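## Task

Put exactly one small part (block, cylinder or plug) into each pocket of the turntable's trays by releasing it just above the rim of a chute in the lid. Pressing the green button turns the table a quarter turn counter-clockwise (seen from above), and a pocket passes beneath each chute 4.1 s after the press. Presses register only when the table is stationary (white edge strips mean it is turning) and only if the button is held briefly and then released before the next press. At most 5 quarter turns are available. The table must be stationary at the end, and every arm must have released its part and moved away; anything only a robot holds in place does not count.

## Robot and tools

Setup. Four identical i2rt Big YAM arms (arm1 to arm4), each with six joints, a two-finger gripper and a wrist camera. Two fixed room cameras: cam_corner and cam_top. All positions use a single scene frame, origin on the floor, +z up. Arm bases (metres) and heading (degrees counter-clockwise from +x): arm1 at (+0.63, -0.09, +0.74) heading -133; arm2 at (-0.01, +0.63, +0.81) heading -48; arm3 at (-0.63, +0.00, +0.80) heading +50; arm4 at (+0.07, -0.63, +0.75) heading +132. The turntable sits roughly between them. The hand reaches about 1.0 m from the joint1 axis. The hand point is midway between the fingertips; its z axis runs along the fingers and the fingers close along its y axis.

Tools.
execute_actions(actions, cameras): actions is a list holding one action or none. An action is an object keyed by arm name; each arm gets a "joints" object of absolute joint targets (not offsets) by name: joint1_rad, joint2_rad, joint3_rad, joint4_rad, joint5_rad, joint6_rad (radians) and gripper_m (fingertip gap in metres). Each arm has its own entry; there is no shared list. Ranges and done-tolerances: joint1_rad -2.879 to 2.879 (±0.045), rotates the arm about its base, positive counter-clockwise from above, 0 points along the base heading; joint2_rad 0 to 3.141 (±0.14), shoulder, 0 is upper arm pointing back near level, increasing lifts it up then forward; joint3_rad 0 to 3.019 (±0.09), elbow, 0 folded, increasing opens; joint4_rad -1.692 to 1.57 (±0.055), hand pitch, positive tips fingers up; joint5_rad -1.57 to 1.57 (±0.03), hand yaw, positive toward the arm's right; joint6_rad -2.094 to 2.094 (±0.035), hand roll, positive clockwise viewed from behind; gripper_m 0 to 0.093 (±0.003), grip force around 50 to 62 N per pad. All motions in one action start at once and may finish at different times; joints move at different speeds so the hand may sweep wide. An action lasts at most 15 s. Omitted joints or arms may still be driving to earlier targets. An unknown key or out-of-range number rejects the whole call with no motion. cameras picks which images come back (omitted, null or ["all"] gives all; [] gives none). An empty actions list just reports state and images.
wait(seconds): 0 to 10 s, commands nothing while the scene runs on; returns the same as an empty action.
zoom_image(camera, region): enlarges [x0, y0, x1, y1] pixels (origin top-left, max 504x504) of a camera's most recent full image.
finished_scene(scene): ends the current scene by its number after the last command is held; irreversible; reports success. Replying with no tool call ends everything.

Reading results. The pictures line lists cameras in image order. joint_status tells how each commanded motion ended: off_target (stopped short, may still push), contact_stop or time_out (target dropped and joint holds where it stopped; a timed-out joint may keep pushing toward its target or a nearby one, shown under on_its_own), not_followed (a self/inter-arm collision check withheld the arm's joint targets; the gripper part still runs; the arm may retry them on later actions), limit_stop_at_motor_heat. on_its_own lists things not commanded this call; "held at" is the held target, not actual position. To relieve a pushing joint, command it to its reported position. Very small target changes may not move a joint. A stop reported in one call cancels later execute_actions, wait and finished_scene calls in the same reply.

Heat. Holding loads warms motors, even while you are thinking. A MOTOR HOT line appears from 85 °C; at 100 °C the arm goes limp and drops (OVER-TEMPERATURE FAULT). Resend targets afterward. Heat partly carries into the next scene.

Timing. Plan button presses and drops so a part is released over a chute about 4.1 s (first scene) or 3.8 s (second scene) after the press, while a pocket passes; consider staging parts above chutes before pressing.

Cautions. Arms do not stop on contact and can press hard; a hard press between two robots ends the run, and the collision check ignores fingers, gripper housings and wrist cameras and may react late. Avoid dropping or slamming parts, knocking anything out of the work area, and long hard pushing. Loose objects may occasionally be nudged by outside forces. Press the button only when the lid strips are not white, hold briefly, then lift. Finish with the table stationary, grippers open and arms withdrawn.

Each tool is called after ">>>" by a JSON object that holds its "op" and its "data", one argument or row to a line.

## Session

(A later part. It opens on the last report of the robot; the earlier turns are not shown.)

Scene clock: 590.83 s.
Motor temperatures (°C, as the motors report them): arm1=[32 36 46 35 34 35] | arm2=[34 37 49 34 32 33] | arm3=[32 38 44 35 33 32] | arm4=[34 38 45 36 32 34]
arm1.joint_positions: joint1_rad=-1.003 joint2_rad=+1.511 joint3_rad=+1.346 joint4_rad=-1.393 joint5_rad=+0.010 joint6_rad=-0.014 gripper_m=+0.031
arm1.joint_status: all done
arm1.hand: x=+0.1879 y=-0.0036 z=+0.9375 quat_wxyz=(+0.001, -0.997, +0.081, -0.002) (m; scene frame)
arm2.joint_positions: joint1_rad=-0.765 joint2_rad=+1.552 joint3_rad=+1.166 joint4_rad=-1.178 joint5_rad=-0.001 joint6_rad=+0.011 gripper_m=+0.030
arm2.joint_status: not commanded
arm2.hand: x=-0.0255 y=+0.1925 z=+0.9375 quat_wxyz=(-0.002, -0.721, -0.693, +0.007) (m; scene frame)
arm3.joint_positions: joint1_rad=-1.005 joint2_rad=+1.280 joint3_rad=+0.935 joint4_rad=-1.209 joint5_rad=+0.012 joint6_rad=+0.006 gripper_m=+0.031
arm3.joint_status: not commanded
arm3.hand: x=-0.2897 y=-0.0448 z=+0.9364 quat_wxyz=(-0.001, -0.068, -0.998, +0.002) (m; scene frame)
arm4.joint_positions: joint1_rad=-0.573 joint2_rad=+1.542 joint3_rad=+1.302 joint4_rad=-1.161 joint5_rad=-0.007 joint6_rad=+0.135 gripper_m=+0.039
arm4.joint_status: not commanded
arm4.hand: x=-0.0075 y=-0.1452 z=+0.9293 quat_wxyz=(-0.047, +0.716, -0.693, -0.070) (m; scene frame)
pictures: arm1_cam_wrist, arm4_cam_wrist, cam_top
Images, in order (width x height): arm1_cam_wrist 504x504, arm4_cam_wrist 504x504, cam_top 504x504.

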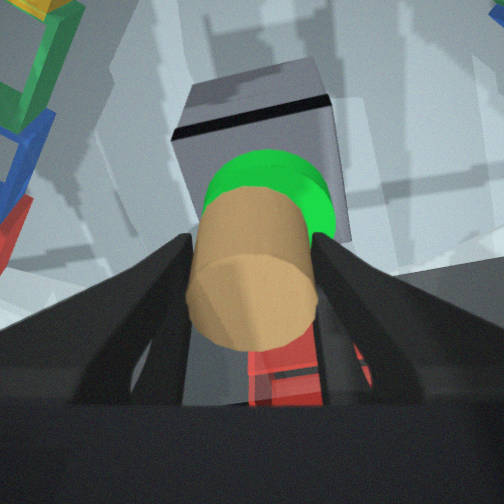

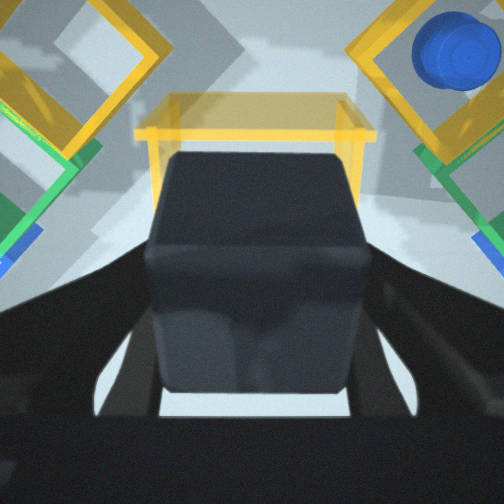

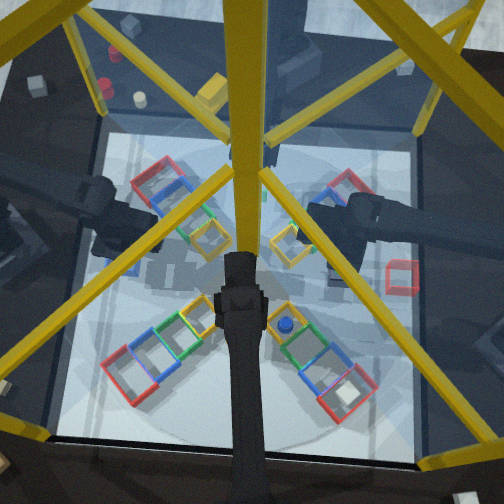

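>>> {"op": "execute_actions", "data": {
  "actions": [
    {"arm1":{"joints":{"joint3_rad":1.268,"joint4_rad":-1.305}}}
  ],
  "cameras": ["arm1_cam_wrist","cam_top"]
}}

>>> {"op": "execute_actions", "data": {
  "actions": [
    {"arm1":{"joints":{"joint2_rad":1.34,"joint3_rad":1.268,"joint4_rad":-1.50}}}
  ],
  "cameras": ["cam_top"]
}}

>>> {"op": "execute_actions", "data": {
  "actions": [
    {"arm1":{"joints":{"joint1_rad":-1.105,"joint2_rad":1.235,"joint3_rad":1.075,"joint4_rad":-1.40}}}
  ],
  "cameras": ["cam_top","arm1_cam_wrist"]
}}

>>> {"op": "wait", "data": {
  "seconds": 0.7
}}

>>> {"op": "wait", "data": {
  "seconds": 0.65
}}

>>> {"op": "execute_actions", "data": {
  "actions": [
    {"arm3":{"joints":{"gripper_m":0.06}}}
  ]
}}

>>> {"op": "wait", "data": {
  "seconds": 0.3
}}

>>> {"op": "wait", "data": {
  "seconds": 1.0
}}

>>> {"op": "wait", "data": {
  "seconds": 2.0
}}

>>> {"op": "wait", "data": {
  "seconds": 1.5
}}

Scene clock: 615.40 s.
Motor temperatures (°C, as the motors report them): arm1=[32 37 45 35 34 35] | arm2=[34 37 49 34 32 33] | arm3=[32 38 44 35 33 32] | arm4=[34 38 45 36 32 34]
arm1.joint_positions: joint1_rad=-1.003 joint2_rad=+1.483 joint3_rad=+1.301 joint4_rad=-1.326 joint5_rad=+0.010 joint6_rad=-0.014 gripper_m=+0.031
arm1.joint_status: all done
arm1.hand: x=+0.1873 y=-0.0036 z=+0.9328 quat_wxyz=(+0.003, -0.996, +0.081, +0.023) (m; scene frame)
arm2.joint_positions: joint1_rad=-0.765 joint2_rad=+1.552 joint3_rad=+1.166 joint4_rad=-1.178 joint5_rad=-0.001 joint6_rad=+0.011 gripper_m=+0.030
arm2.joint_status: not commanded
arm2.hand: x=-0.0255 y=+0.1925 z=+0.9375 quat_wxyz=(-0.002, -0.721, -0.693, +0.007) (m; scene frame)
arm3.joint_positions: joint1_rad=-1.005 joint2_rad=+1.280 joint3_rad=+0.935 joint4_rad=-1.209 joint5_rad=+0.012 joint6_rad=+0.006 gripper_m=+0.031
arm3.joint_status: not commanded
arm3.hand: x=-0.2897 y=-0.0448 z=+0.9364 quat_wxyz=(-0.001, -0.068, -0.998, +0.002) (m; scene frame)
arm4.joint_positions: joint1_rad=-0.573 joint2_rad=+1.542 joint3_rad=+1.302 joint4_rad=-1.161 joint5_rad=-0.007 joint6_rad=+0.135 gripper_m=+0.039
arm4.joint_status: not commanded
arm4.hand: x=-0.0075 y=-0.1452 z=+0.9293 quat_wxyz=(-0.047, +0.716, -0.693, -0.070) (m; scene frame)
pictures: arm1_cam_wrist, cam_top
Images, in order (width x height): arm1_cam_wrist 504x504, cam_top 504x504.

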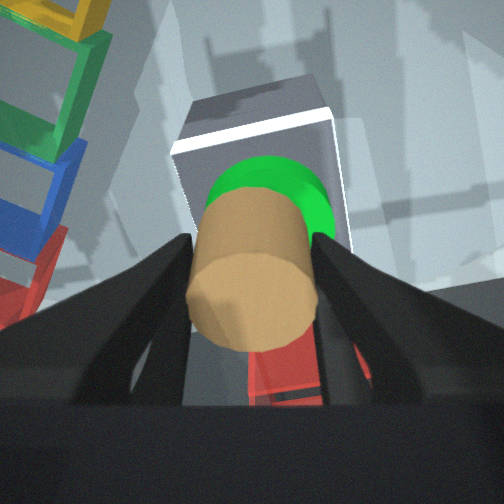

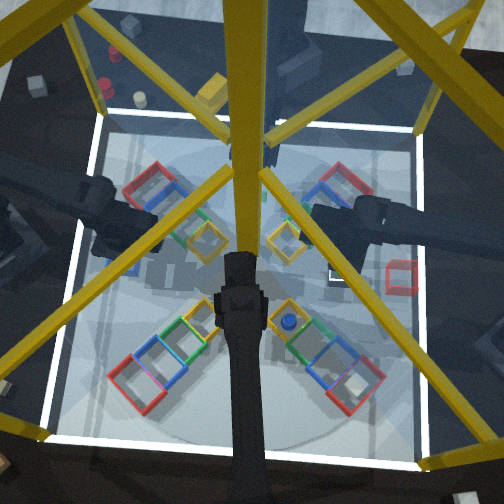

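Scene clock: 616.37 s.
Motor temperatures (°C, as the motors report them): arm1=[32 37 45 35 34 35] | arm2=[34 37 49 34 32 33] | arm3=[32 38 44 35 33 32] | arm4=[34 38 45 36 32 34]
arm1.joint_positions: joint1_rad=-1.003 joint2_rad=+1.324 joint3_rad=+1.273 joint4_rad=-1.485 joint5_rad=+0.010 joint6_rad=-0.014 gripper_m=+0.031
arm1.joint_status: all done
arm1.hand: x=+0.2479 y=-0.0140 z=+0.9840 quat_wxyz=(+0.002, -0.997, +0.081, +0.010) (m; scene frame)
arm2.joint_positions: joint1_rad=-0.765 joint2_rad=+1.552 joint3_rad=+1.166 joint4_rad=-1.178 joint5_rad=-0.001 joint6_rad=+0.011 gripper_m=+0.030
arm2.joint_status: not commanded
arm2.hand: x=-0.0255 y=+0.1925 z=+0.9375 quat_wxyz=(-0.002, -0.721, -0.693, +0.007) (m; scene frame)
arm3.joint_positions: joint1_rad=-1.005 joint2_rad=+1.280 joint3_rad=+0.935 joint4_rad=-1.209 joint5_rad=+0.012 joint6_rad=+0.006 gripper_m=+0.031
arm3.joint_status: not commanded
arm3.hand: x=-0.2897 y=-0.0448 z=+0.9364 quat_wxyz=(-0.001, -0.068, -0.998, +0.002) (m; scene frame)
arm4.joint_positions: joint1_rad=-0.573 joint2_rad=+1.542 joint3_rad=+1.302 joint4_rad=-1.161 joint5_rad=-0.007 joint6_rad=+0.135 gripper_m=+0.039
arm4.joint_status: not commanded
arm4.hand: x=-0.0075 y=-0.1452 z=+0.9293 quat_wxyz=(-0.047, +0.716, -0.693, -0.070) (m; scene frame)
pictures: cam_top
Images, in order (width x height): cam_top 504x504.

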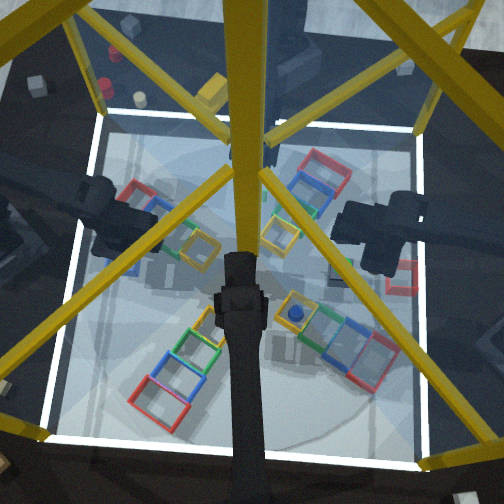

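Scene clock: 617.30 s.
Motor temperatures (°C, as the motors report them): arm1=[32 37 45 35 34 35] | arm2=[34 37 49 34 32 33] | arm3=[32 38 44 35 33 32] | arm4=[34 38 45 36 32 34]
arm1.joint_positions: joint1_rad=-1.110 joint2_rad=+1.237 joint3_rad=+1.082 joint4_rad=-1.416 joint5_rad=+0.010 joint6_rad=-0.014 gripper_m=+0.031
arm1.joint_status: all done
arm1.hand: x=+0.3021 y=+0.0128 z=+0.9408 quat_wxyz=(+0.001, -0.991, +0.134, -0.008) (m; scene frame)
arm2.joint_positions: joint1_rad=-0.765 joint2_rad=+1.552 joint3_rad=+1.166 joint4_rad=-1.178 joint5_rad=-0.001 joint6_rad=+0.011 gripper_m=+0.030
arm2.joint_status: not commanded
arm2.hand: x=-0.0255 y=+0.1925 z=+0.9375 quat_wxyz=(-0.002, -0.721, -0.693, +0.007) (m; scene frame)
arm3.joint_positions: joint1_rad=-1.005 joint2_rad=+1.280 joint3_rad=+0.935 joint4_rad=-1.209 joint5_rad=+0.012 joint6_rad=+0.006 gripper_m=+0.031
arm3.joint_status: not commanded
arm3.hand: x=-0.2897 y=-0.0448 z=+0.9364 quat_wxyz=(-0.001, -0.068, -0.998, +0.002) (m; scene frame)
arm4.joint_positions: joint1_rad=-0.573 joint2_rad=+1.542 joint3_rad=+1.302 joint4_rad=-1.161 joint5_rad=-0.007 joint6_rad=+0.135 gripper_m=+0.039
arm4.joint_status: not commanded
arm4.hand: x=-0.0075 y=-0.1452 z=+0.9293 quat_wxyz=(-0.047, +0.716, -0.693, -0.070) (m; scene frame)
pictures: arm1_cam_wrist, cam_top
Images, in order (width x height): arm1_cam_wrist 504x504, cam_top 504x504.

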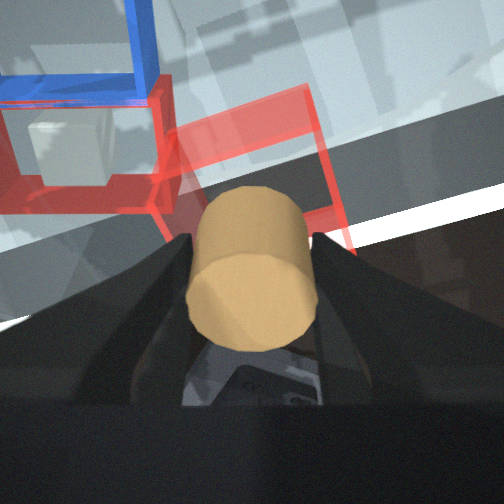

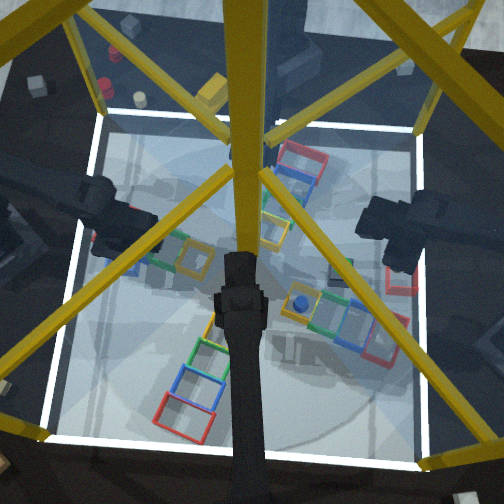

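Scene clock: 618.00 s.
Motor temperatures (°C, as the motors report them): arm1=[32 37 45 35 34 35] | arm2=[34 37 49 34 32 33] | arm3=[32 38 44 35 33 32] | arm4=[34 38 45 36 32 34]
arm1.joint_positions: joint1_rad=-1.110 joint2_rad=+1.237 joint3_rad=+1.082 joint4_rad=-1.416 joint5_rad=+0.010 joint6_rad=-0.014 gripper_m=+0.031
arm1.joint_status: all done
arm1.hand: x=+0.3021 y=+0.0128 z=+0.9408 quat_wxyz=(+0.001, -0.991, +0.134, -0.008) (m; scene frame)
arm2.joint_positions: joint1_rad=-0.765 joint2_rad=+1.552 joint3_rad=+1.166 joint4_rad=-1.178 joint5_rad=-0.001 joint6_rad=+0.011 gripper_m=+0.030
arm2.joint_status: not commanded
arm2.hand: x=-0.0255 y=+0.1925 z=+0.9375 quat_wxyz=(-0.002, -0.721, -0.693, +0.007) (m; scene frame)
arm3.joint_positions: joint1_rad=-1.005 joint2_rad=+1.280 joint3_rad=+0.935 joint4_rad=-1.209 joint5_rad=+0.012 joint6_rad=+0.006 gripper_m=+0.031
arm3.joint_status: not commanded
arm3.hand: x=-0.2897 y=-0.0448 z=+0.9364 quat_wxyz=(-0.001, -0.068, -0.998, +0.002) (m; scene frame)
arm4.joint_positions: joint1_rad=-0.573 joint2_rad=+1.542 joint3_rad=+1.302 joint4_rad=-1.161 joint5_rad=-0.007 joint6_rad=+0.135 gripper_m=+0.039
arm4.joint_status: not commanded
arm4.hand: x=-0.0075 y=-0.1452 z=+0.9293 quat_wxyz=(-0.047, +0.716, -0.693, -0.070) (m; scene frame)
wait: 0.70 s; at rest by 0.27 s
pictures: arm1_cam_wrist, arm2_cam_wrist, arm3_cam_wrist, arm4_cam_wrist, cam_corner, cam_top
Images, in order (width x height): arm1_cam_wrist 504x504, arm2_cam_wrist 504x504, arm3_cam_wrist 504x504, arm4_cam_wrist 504x504, cam_corner 504x504, cam_top 504x504.

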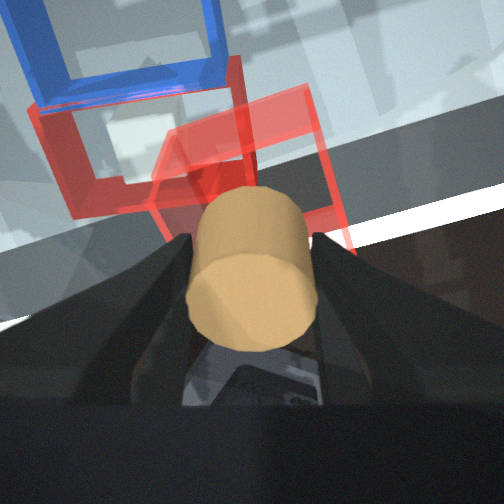

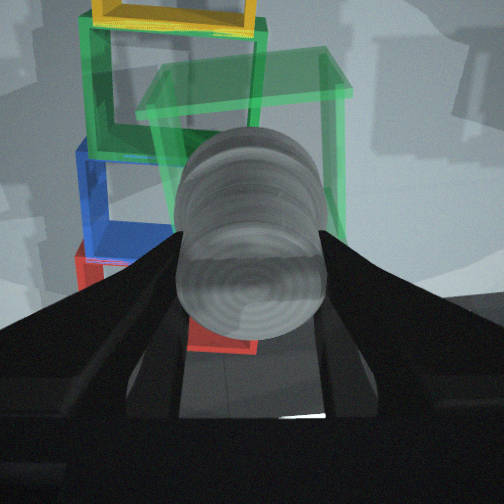

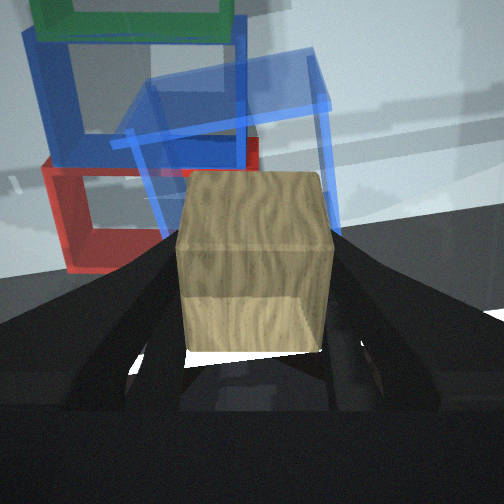

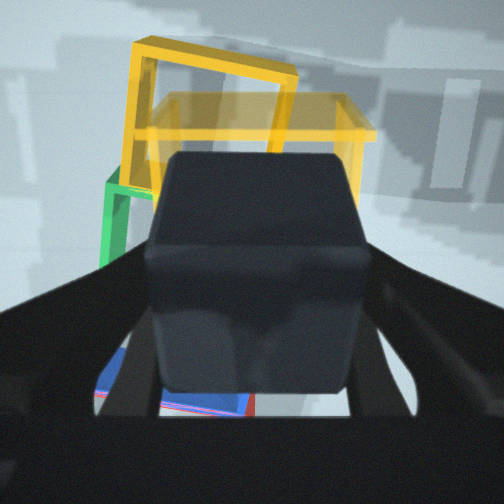

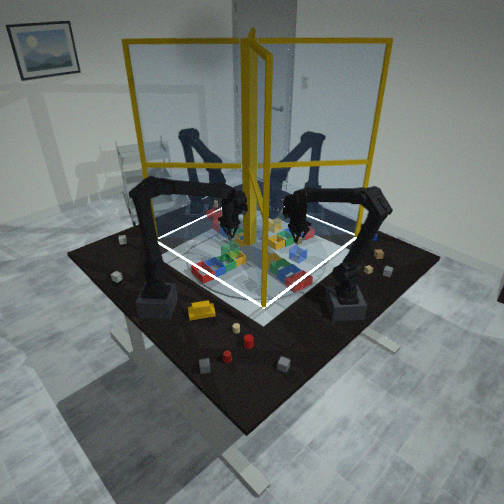

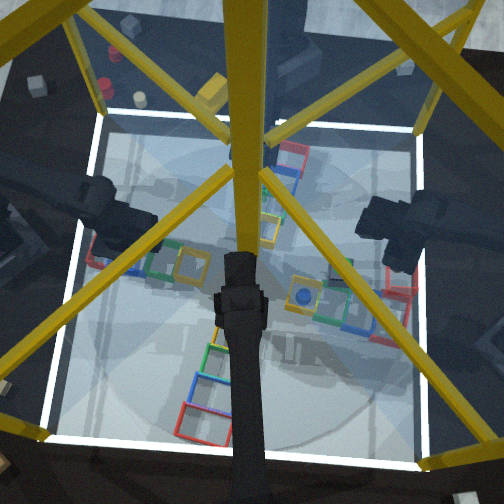

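Scene clock: 618.67 s.
Motor temperatures (°C, as the motors report them): arm1=[32 37 45 35 34 35] | arm2=[34 37 49 34 32 33] | arm3=[32 38 44 35 33 32] | arm4=[34 38 45 36 32 34]
arm1.joint_positions: joint1_rad=-1.110 joint2_rad=+1.237 joint3_rad=+1.082 joint4_rad=-1.416 joint5_rad=+0.010 joint6_rad=-0.014 gripper_m=+0.031
arm1.joint_status: all done
arm1.hand: x=+0.3021 y=+0.0128 z=+0.9408 quat_wxyz=(+0.001, -0.991, +0.134, -0.008) (m; scene frame)
arm2.joint_positions: joint1_rad=-0.765 joint2_rad=+1.552 joint3_rad=+1.166 joint4_rad=-1.178 joint5_rad=-0.001 joint6_rad=+0.011 gripper_m=+0.030
arm2.joint_status: not commanded
arm2.hand: x=-0.0255 y=+0.1925 z=+0.9375 quat_wxyz=(-0.002, -0.721, -0.693, +0.007) (m; scene frame)
arm3.joint_positions: joint1_rad=-1.005 joint2_rad=+1.280 joint3_rad=+0.935 joint4_rad=-1.209 joint5_rad=+0.012 joint6_rad=+0.006 gripper_m=+0.031
arm3.joint_status: not commanded
arm3.hand: x=-0.2897 y=-0.0448 z=+0.9364 quat_wxyz=(-0.001, -0.068, -0.998, +0.002) (m; scene frame)
arm4.joint_positions: joint1_rad=-0.573 joint2_rad=+1.542 joint3_rad=+1.302 joint4_rad=-1.161 joint5_rad=-0.007 joint6_rad=+0.135 gripper_m=+0.039
arm4.joint_status: not commanded
arm4.hand: x=-0.0075 y=-0.1452 z=+0.9293 quat_wxyz=(-0.047, +0.716, -0.693, -0.070) (m; scene frame)
wait: 0.67 s; at rest by 0.27 s
pictures: arm1_cam_wrist, arm2_cam_wrist, arm3_cam_wrist, arm4_cam_wrist, cam_corner, cam_top
Images, in order (width x height): arm1_cam_wrist 504x504, arm2_cam_wrist 504x504, arm3_cam_wrist 504x504, arm4_cam_wrist 504x504, cam_corner 504x504, cam_top 504x504.

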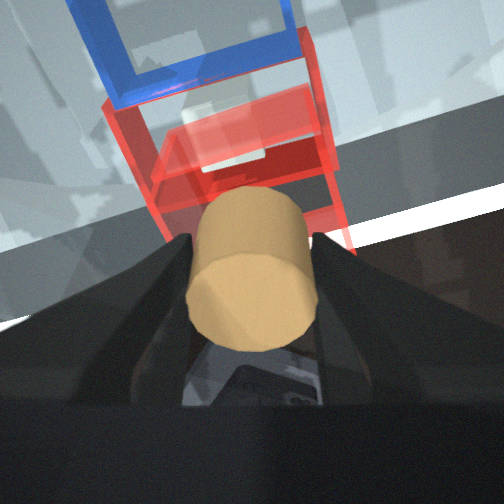

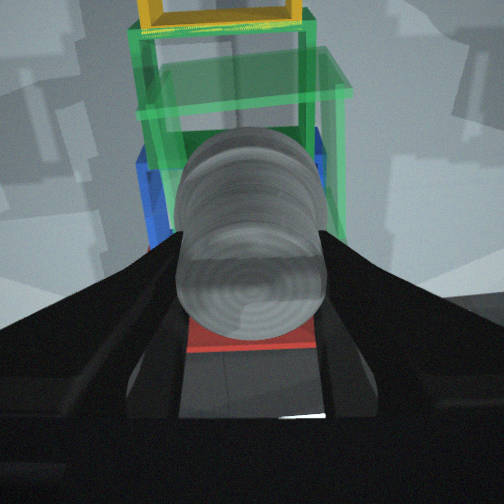

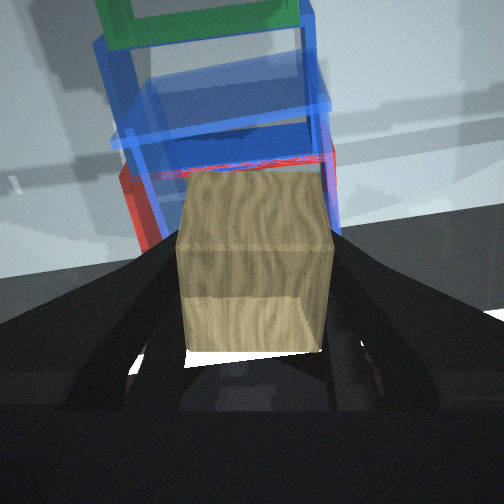

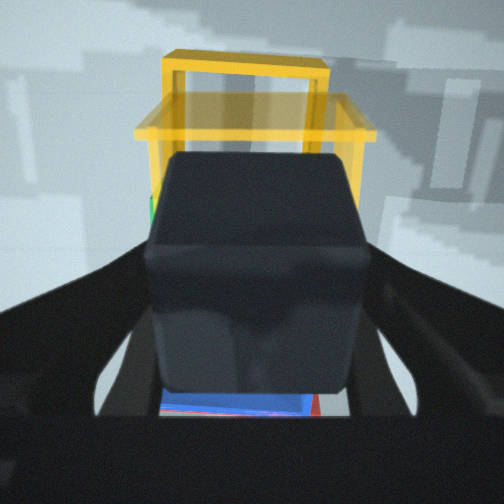

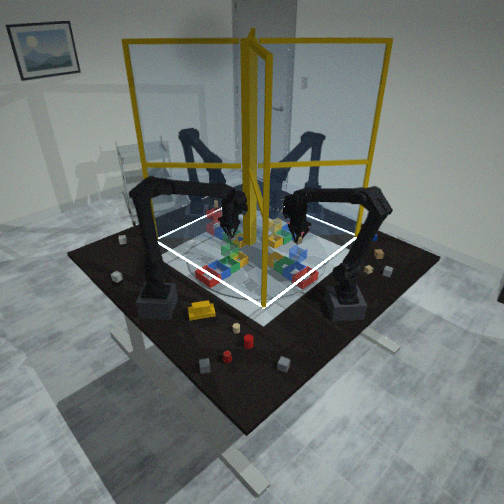

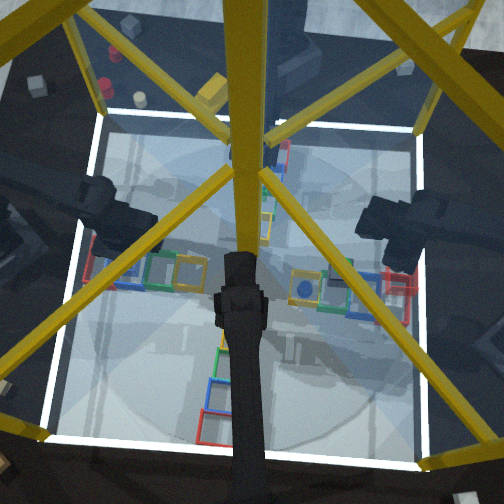

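Scene clock: 619.23 s.
Motor temperatures (°C, as the motors report them): arm1=[32 37 45 35 34 35] | arm2=[34 37 49 34 32 33] | arm3=[32 38 44 35 33 32] | arm4=[34 38 45 36 32 34]
arm1.joint_positions: joint1_rad=-1.110 joint2_rad=+1.237 joint3_rad=+1.082 joint4_rad=-1.416 joint5_rad=+0.010 joint6_rad=-0.014 gripper_m=+0.031
arm1.joint_status: not commanded
arm1.hand: x=+0.3021 y=+0.0128 z=+0.9408 quat_wxyz=(+0.001, -0.991, +0.134, -0.008) (m; scene frame)
arm2.joint_positions: joint1_rad=-0.765 joint2_rad=+1.552 joint3_rad=+1.166 joint4_rad=-1.178 joint5_rad=-0.001 joint6_rad=+0.011 gripper_m=+0.030
arm2.joint_status: not commanded
arm2.hand: x=-0.0255 y=+0.1925 z=+0.9375 quat_wxyz=(-0.002, -0.721, -0.693, +0.007) (m; scene frame)
arm3.joint_positions: joint1_rad=-1.005 joint2_rad=+1.280 joint3_rad=+0.935 joint4_rad=-1.209 joint5_rad=+0.012 joint6_rad=+0.006 gripper_m=+0.060
arm3.joint_status: all done
arm3.hand: x=-0.2897 y=-0.0448 z=+0.9364 quat_wxyz=(-0.001, -0.068, -0.998, +0.002) (m; scene frame)
arm4.joint_positions: joint1_rad=-0.573 joint2_rad=+1.542 joint3_rad=+1.302 joint4_rad=-1.161 joint5_rad=-0.007 joint6_rad=+0.135 gripper_m=+0.039
arm4.joint_status: not commanded
arm4.hand: x=-0.0075 y=-0.1452 z=+0.9293 quat_wxyz=(-0.047, +0.716, -0.693, -0.070) (m; scene frame)
pictures: arm1_cam_wrist, arm2_cam_wrist, arm3_cam_wrist, arm4_cam_wrist, cam_corner, cam_top
Images, in order (width x height): arm1_cam_wrist 504x504, arm2_cam_wrist 504x504, arm3_cam_wrist 504x504, arm4_cam_wrist 504x504, cam_corner 504x504, cam_top 504x504.

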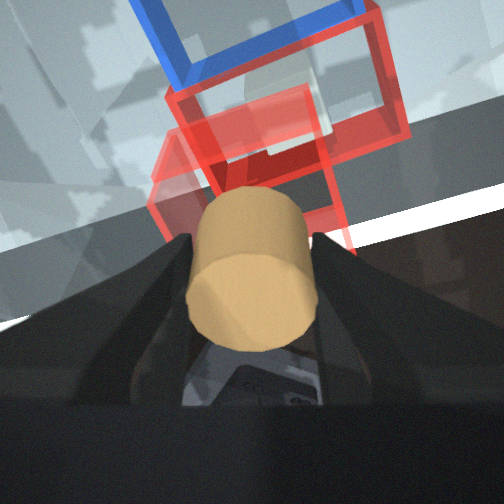

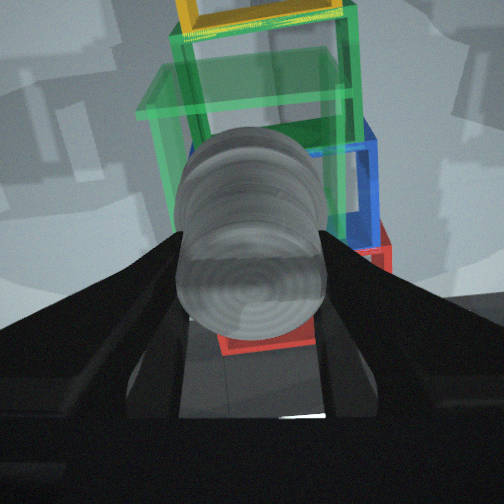

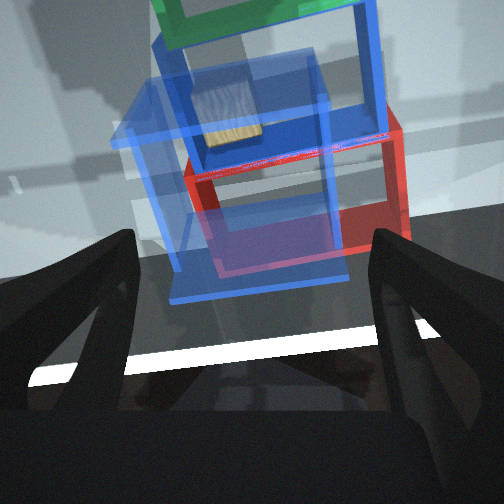

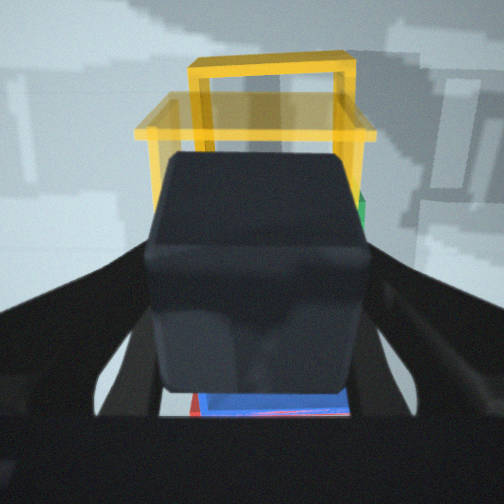

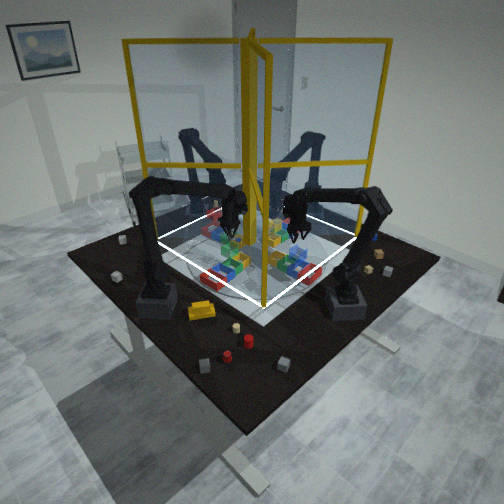

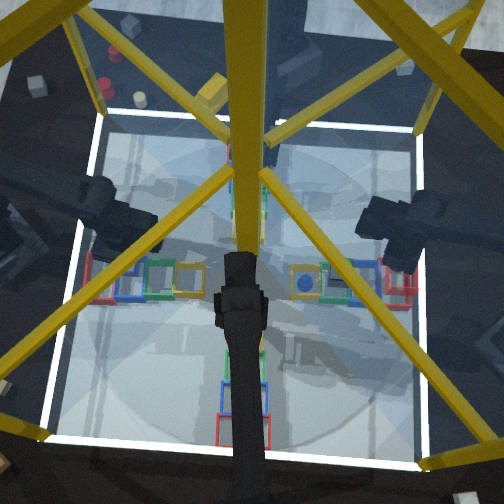

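Scene clock: 619.53 s.
Motor temperatures (°C, as the motors report them): arm1=[32 37 45 35 34 35] | arm2=[34 37 49 34 32 33] | arm3=[32 38 44 35 33 32] | arm4=[34 38 45 36 32 34]
arm1.joint_positions: joint1_rad=-1.110 joint2_rad=+1.237 joint3_rad=+1.082 joint4_rad=-1.416 joint5_rad=+0.010 joint6_rad=-0.014 gripper_m=+0.031
arm1.joint_status: not commanded
arm1.hand: x=+0.3021 y=+0.0128 z=+0.9408 quat_wxyz=(+0.001, -0.991, +0.134, -0.008) (m; scene frame)
arm2.joint_positions: joint1_rad=-0.765 joint2_rad=+1.552 joint3_rad=+1.166 joint4_rad=-1.178 joint5_rad=-0.001 joint6_rad=+0.011 gripper_m=+0.030
arm2.joint_status: not commanded
arm2.hand: x=-0.0255 y=+0.1925 z=+0.9375 quat_wxyz=(-0.002, -0.721, -0.693, +0.007) (m; scene frame)
arm3.joint_positions: joint1_rad=-1.005 joint2_rad=+1.280 joint3_rad=+0.935 joint4_rad=-1.209 joint5_rad=+0.012 joint6_rad=+0.006 gripper_m=+0.060
arm3.joint_status: all done
arm3.hand: x=-0.2897 y=-0.0448 z=+0.9364 quat_wxyz=(-0.001, -0.068, -0.998, +0.002) (m; scene frame)
arm4.joint_positions: joint1_rad=-0.573 joint2_rad=+1.542 joint3_rad=+1.302 joint4_rad=-1.161 joint5_rad=-0.007 joint6_rad=+0.135 gripper_m=+0.039
arm4.joint_status: not commanded
arm4.hand: x=-0.0075 y=-0.1452 z=+0.9293 quat_wxyz=(-0.047, +0.716, -0.693, -0.070) (m; scene frame)
wait: 0.30 s; at rest by 0.27 s
pictures: arm1_cam_wrist, arm2_cam_wrist, arm3_cam_wrist, arm4_cam_wrist, cam_corner, cam_top
Images, in order (width x height): arm1_cam_wrist 504x504, arm2_cam_wrist 504x504, arm3_cam_wrist 504x504, arm4_cam_wrist 504x504, cam_corner 504x504, cam_top 504x504.

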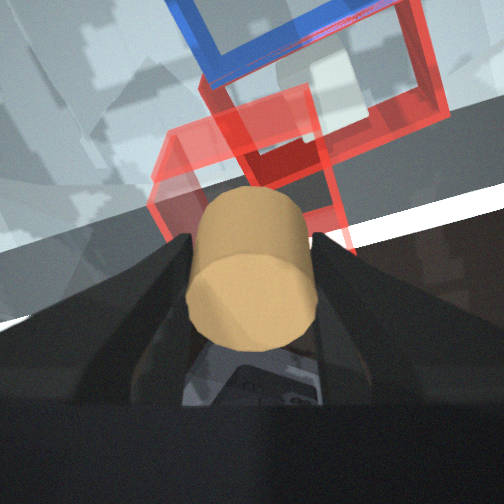

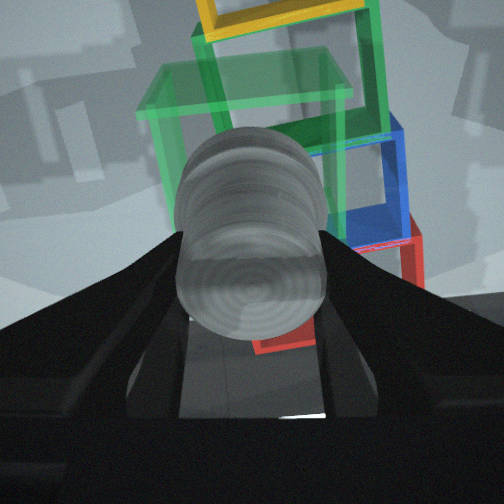

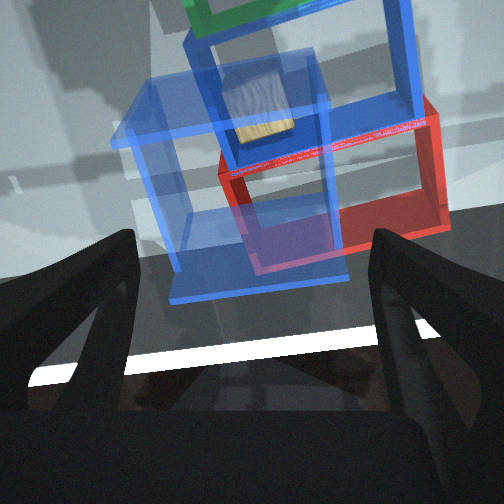

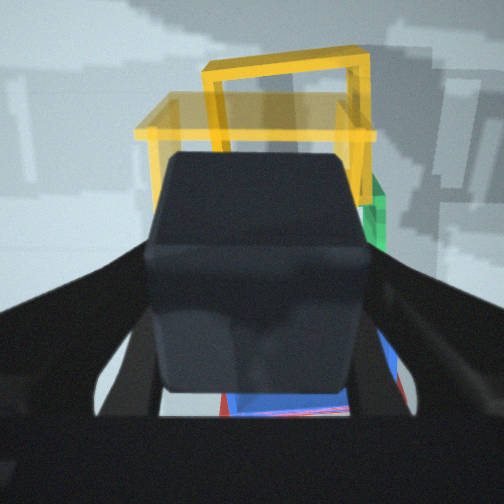

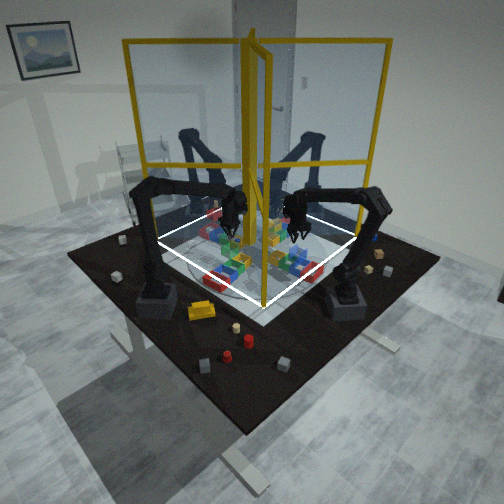

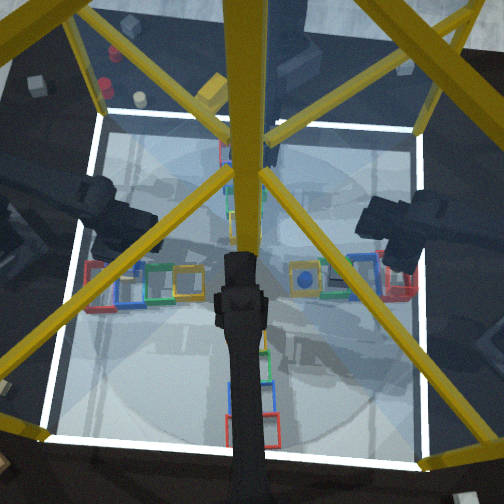

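Scene clock: 620.53 s.
Motor temperatures (°C, as the motors report them): arm1=[32 37 45 35 34 35] | arm2=[34 37 49 34 32 33] | arm3=[32 38 44 35 33 32] | arm4=[34 38 45 36 32 34]
arm1.joint_positions: joint1_rad=-1.110 joint2_rad=+1.237 joint3_rad=+1.082 joint4_rad=-1.416 joint5_rad=+0.010 joint6_rad=-0.014 gripper_m=+0.031
arm1.joint_status: not commanded
arm1.hand: x=+0.3021 y=+0.0128 z=+0.9408 quat_wxyz=(+0.001, -0.991, +0.134, -0.008) (m; scene frame)
arm2.joint_positions: joint1_rad=-0.765 joint2_rad=+1.552 joint3_rad=+1.166 joint4_rad=-1.178 joint5_rad=-0.001 joint6_rad=+0.011 gripper_m=+0.030
arm2.joint_status: not commanded
arm2.hand: x=-0.0255 y=+0.1925 z=+0.9375 quat_wxyz=(-0.002, -0.721, -0.693, +0.007) (m; scene frame)
arm3.joint_positions: joint1_rad=-1.005 joint2_rad=+1.280 joint3_rad=+0.935 joint4_rad=-1.209 joint5_rad=+0.012 joint6_rad=+0.006 gripper_m=+0.060
arm3.joint_status: all done
arm3.hand: x=-0.2897 y=-0.0448 z=+0.9364 quat_wxyz=(-0.001, -0.068, -0.998, +0.002) (m; scene frame)
arm4.joint_positions: joint1_rad=-0.573 joint2_rad=+1.542 joint3_rad=+1.302 joint4_rad=-1.161 joint5_rad=-0.007 joint6_rad=+0.135 gripper_m=+0.039
arm4.joint_status: not commanded
arm4.hand: x=-0.0075 y=-0.1452 z=+0.9293 quat_wxyz=(-0.047, +0.716, -0.693, -0.070) (m; scene frame)
wait: 1.00 s; at rest by 0.27 s
pictures: arm1_cam_wrist, arm2_cam_wrist, arm3_cam_wrist, arm4_cam_wrist, cam_corner, cam_top
Images, in order (width x height): arm1_cam_wrist 504x504, arm2_cam_wrist 504x504, arm3_cam_wrist 504x504, arm4_cam_wrist 504x504, cam_corner 504x504, cam_top 504x504.

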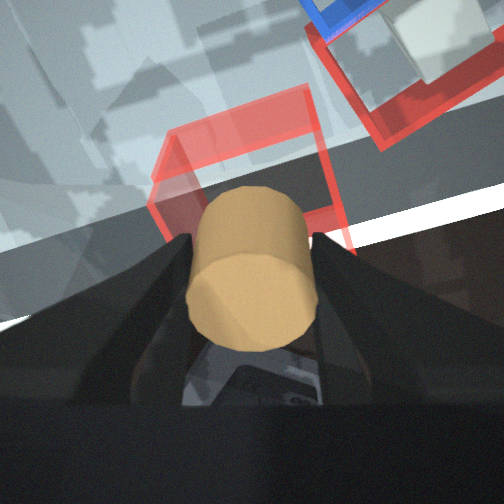

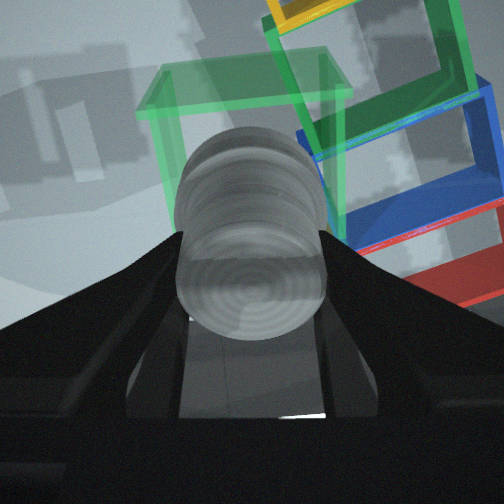

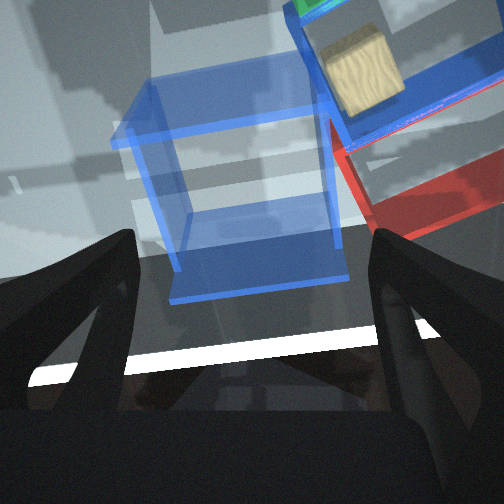

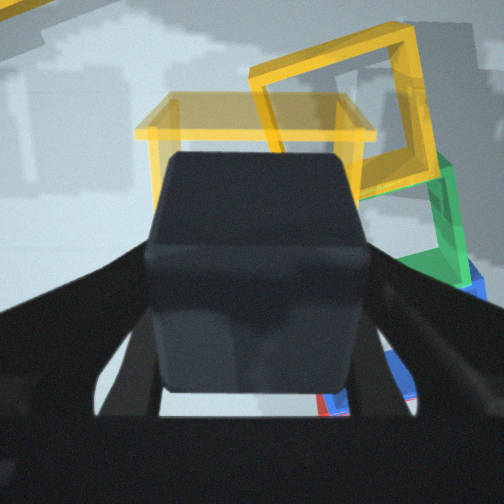

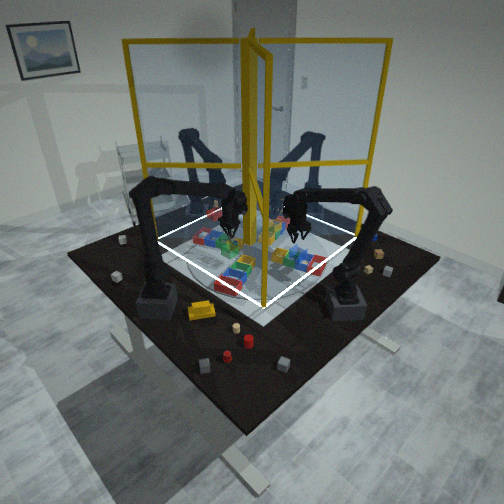

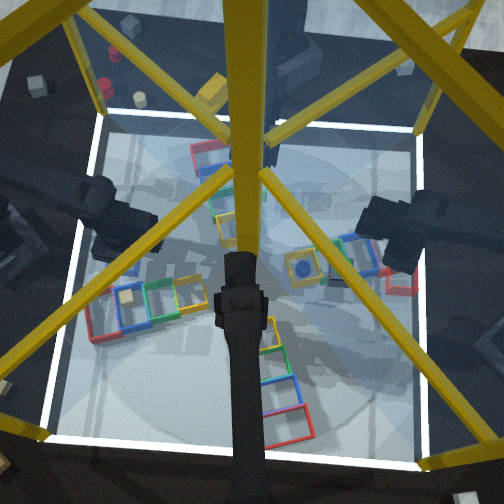

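Scene clock: 622.53 s.
Motor temperatures (°C, as the motors report them): arm1=[32 37 45 35 34 35] | arm2=[34 37 49 34 32 33] | arm3=[32 38 44 35 33 32] | arm4=[34 38 45 36 32 34]
arm1.joint_positions: joint1_rad=-1.110 joint2_rad=+1.237 joint3_rad=+1.082 joint4_rad=-1.416 joint5_rad=+0.010 joint6_rad=-0.014 gripper_m=+0.031
arm1.joint_status: not commanded
arm1.hand: x=+0.3021 y=+0.0128 z=+0.9408 quat_wxyz=(+0.001, -0.991, +0.134, -0.008) (m; scene frame)
arm2.joint_positions: joint1_rad=-0.765 joint2_rad=+1.552 joint3_rad=+1.166 joint4_rad=-1.178 joint5_rad=-0.001 joint6_rad=+0.011 gripper_m=+0.030
arm2.joint_status: not commanded
arm2.hand: x=-0.0255 y=+0.1925 z=+0.9375 quat_wxyz=(-0.002, -0.721, -0.693, +0.007) (m; scene frame)
arm3.joint_positions: joint1_rad=-1.005 joint2_rad=+1.280 joint3_rad=+0.935 joint4_rad=-1.209 joint5_rad=+0.012 joint6_rad=+0.006 gripper_m=+0.060
arm3.joint_status: all done
arm3.hand: x=-0.2897 y=-0.0448 z=+0.9364 quat_wxyz=(-0.001, -0.068, -0.998, +0.002) (m; scene frame)
arm4.joint_positions: joint1_rad=-0.573 joint2_rad=+1.542 joint3_rad=+1.302 joint4_rad=-1.161 joint5_rad=-0.007 joint6_rad=+0.135 gripper_m=+0.039
arm4.joint_status: not commanded
arm4.hand: x=-0.0075 y=-0.1452 z=+0.9293 quat_wxyz=(-0.047, +0.716, -0.693, -0.070) (m; scene frame)
wait: 2.00 s; at rest by 0.27 s
pictures: arm1_cam_wrist, arm2_cam_wrist, arm3_cam_wrist, arm4_cam_wrist, cam_corner, cam_top
Images, in order (width x height): arm1_cam_wrist 504x504, arm2_cam_wrist 504x504, arm3_cam_wrist 504x504, arm4_cam_wrist 504x504, cam_corner 504x504, cam_top 504x504.

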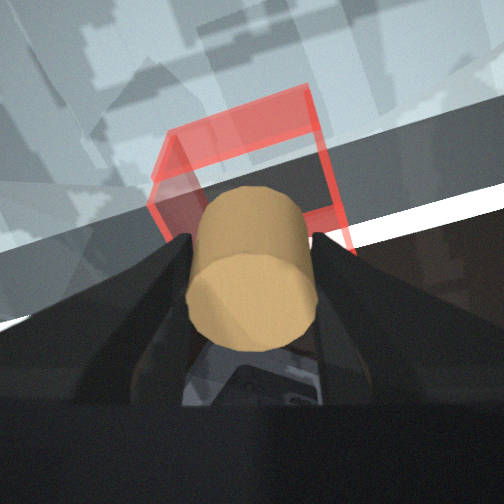

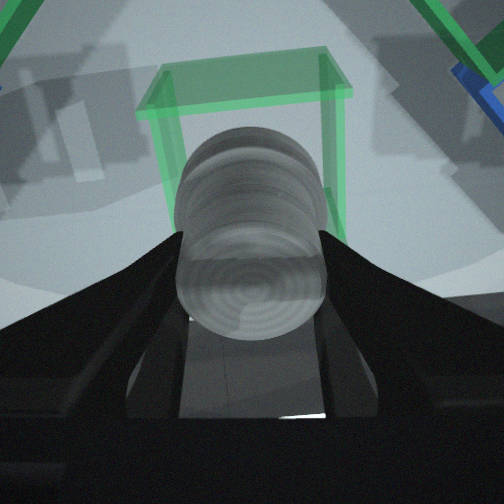

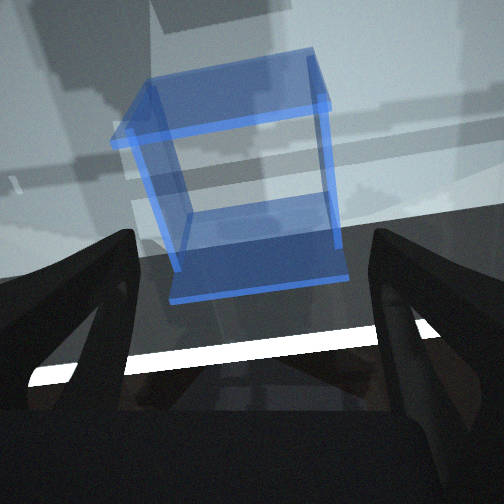

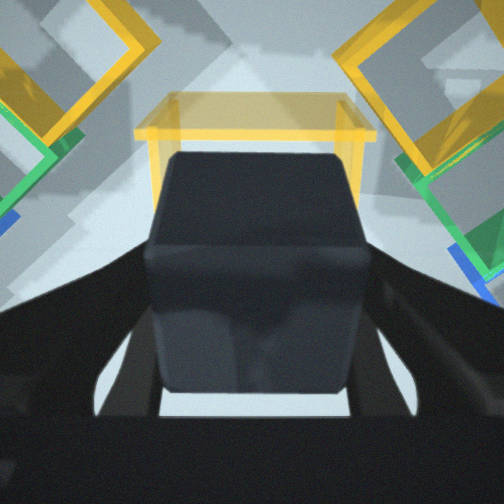

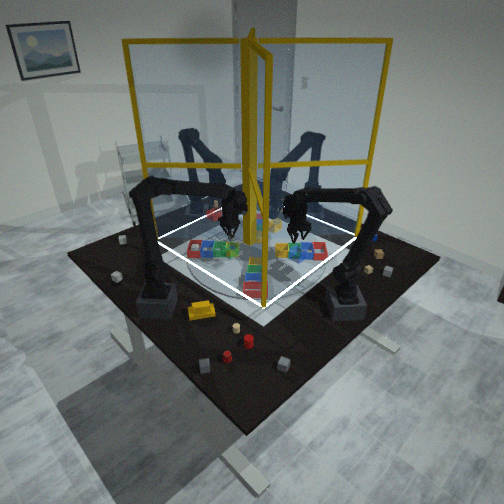

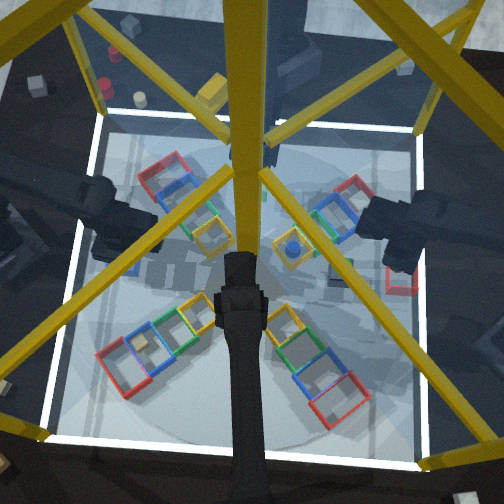

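Scene clock: 624.03 s.
Motor temperatures (°C, as the motors report them): arm1=[32 37 45 35 34 35] | arm2=[34 37 49 34 32 33] | arm3=[32 38 44 35 33 32] | arm4=[34 38 45 36 32 34]
arm1.joint_positions: joint1_rad=-1.110 joint2_rad=+1.237 joint3_rad=+1.082 joint4_rad=-1.416 joint5_rad=+0.010 joint6_rad=-0.014 gripper_m=+0.031
arm1.joint_status: not commanded
arm1.hand: x=+0.3021 y=+0.0128 z=+0.9408 quat_wxyz=(+0.001, -0.991, +0.134, -0.008) (m; scene frame)
arm2.joint_positions: joint1_rad=-0.765 joint2_rad=+1.552 joint3_rad=+1.166 joint4_rad=-1.178 joint5_rad=-0.001 joint6_rad=+0.011 gripper_m=+0.030
arm2.joint_status: not commanded
arm2.hand: x=-0.0255 y=+0.1925 z=+0.9375 quat_wxyz=(-0.002, -0.721, -0.693, +0.007) (m; scene frame)
arm3.joint_positions: joint1_rad=-1.005 joint2_rad=+1.280 joint3_rad=+0.935 joint4_rad=-1.209 joint5_rad=+0.012 joint6_rad=+0.006 gripper_m=+0.060
arm3.joint_status: all done
arm3.hand: x=-0.2897 y=-0.0448 z=+0.9364 quat_wxyz=(-0.001, -0.068, -0.998, +0.002) (m; scene frame)
arm4.joint_positions: joint1_rad=-0.573 joint2_rad=+1.542 joint3_rad=+1.302 joint4_rad=-1.161 joint5_rad=-0.007 joint6_rad=+0.135 gripper_m=+0.039
arm4.joint_status: not commanded
arm4.hand: x=-0.0075 y=-0.1452 z=+0.9293 quat_wxyz=(-0.047, +0.716, -0.693, -0.070) (m; scene frame)
wait: 1.50 s; at rest by 0.27 s
pictures: arm1_cam_wrist, arm2_cam_wrist, arm3_cam_wrist, arm4_cam_wrist, cam_corner, cam_top
Images, in order (width x height): arm1_cam_wrist 504x504, arm2_cam_wrist 504x504, arm3_cam_wrist 504x504, arm4_cam_wrist 504x504, cam_corner 504x504, cam_top 504x504.

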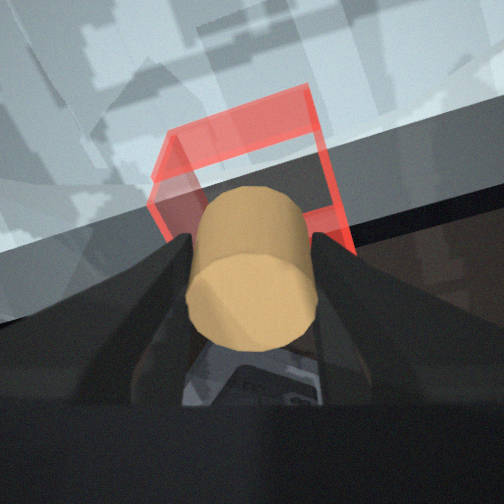

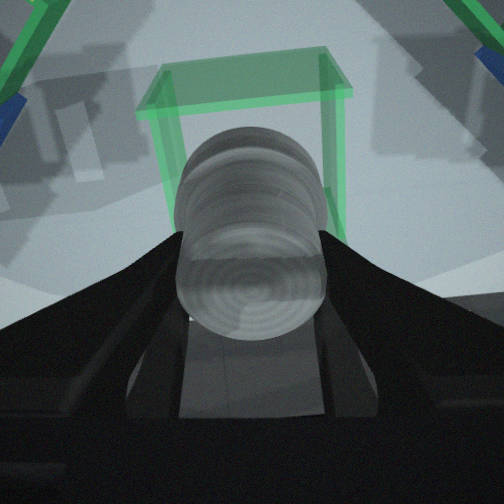

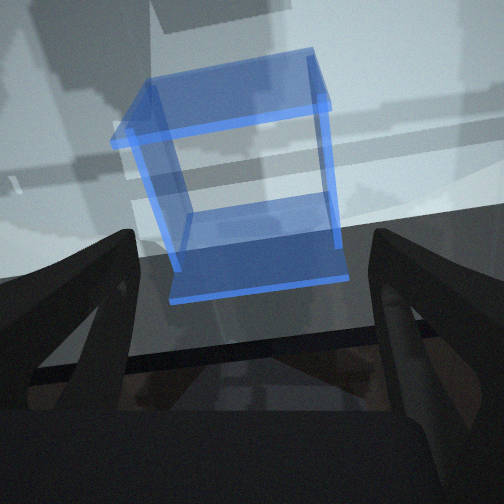

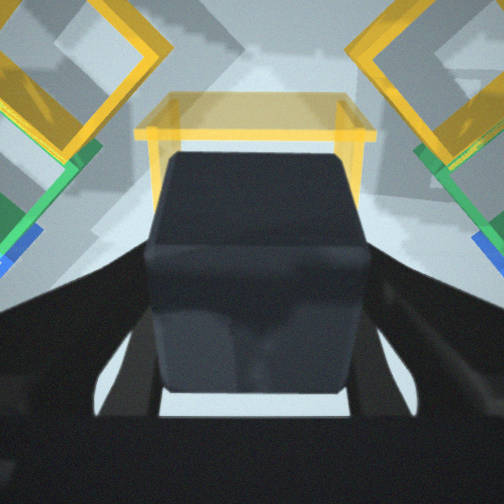

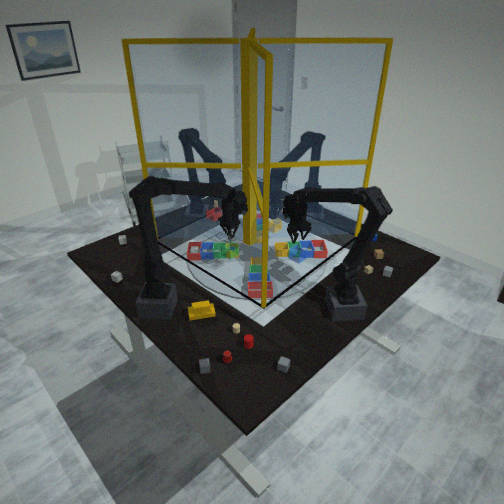

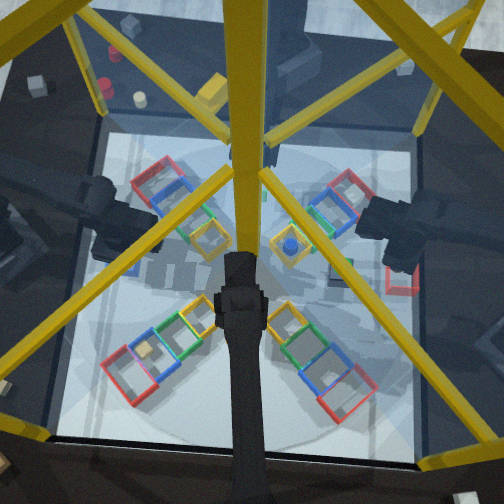

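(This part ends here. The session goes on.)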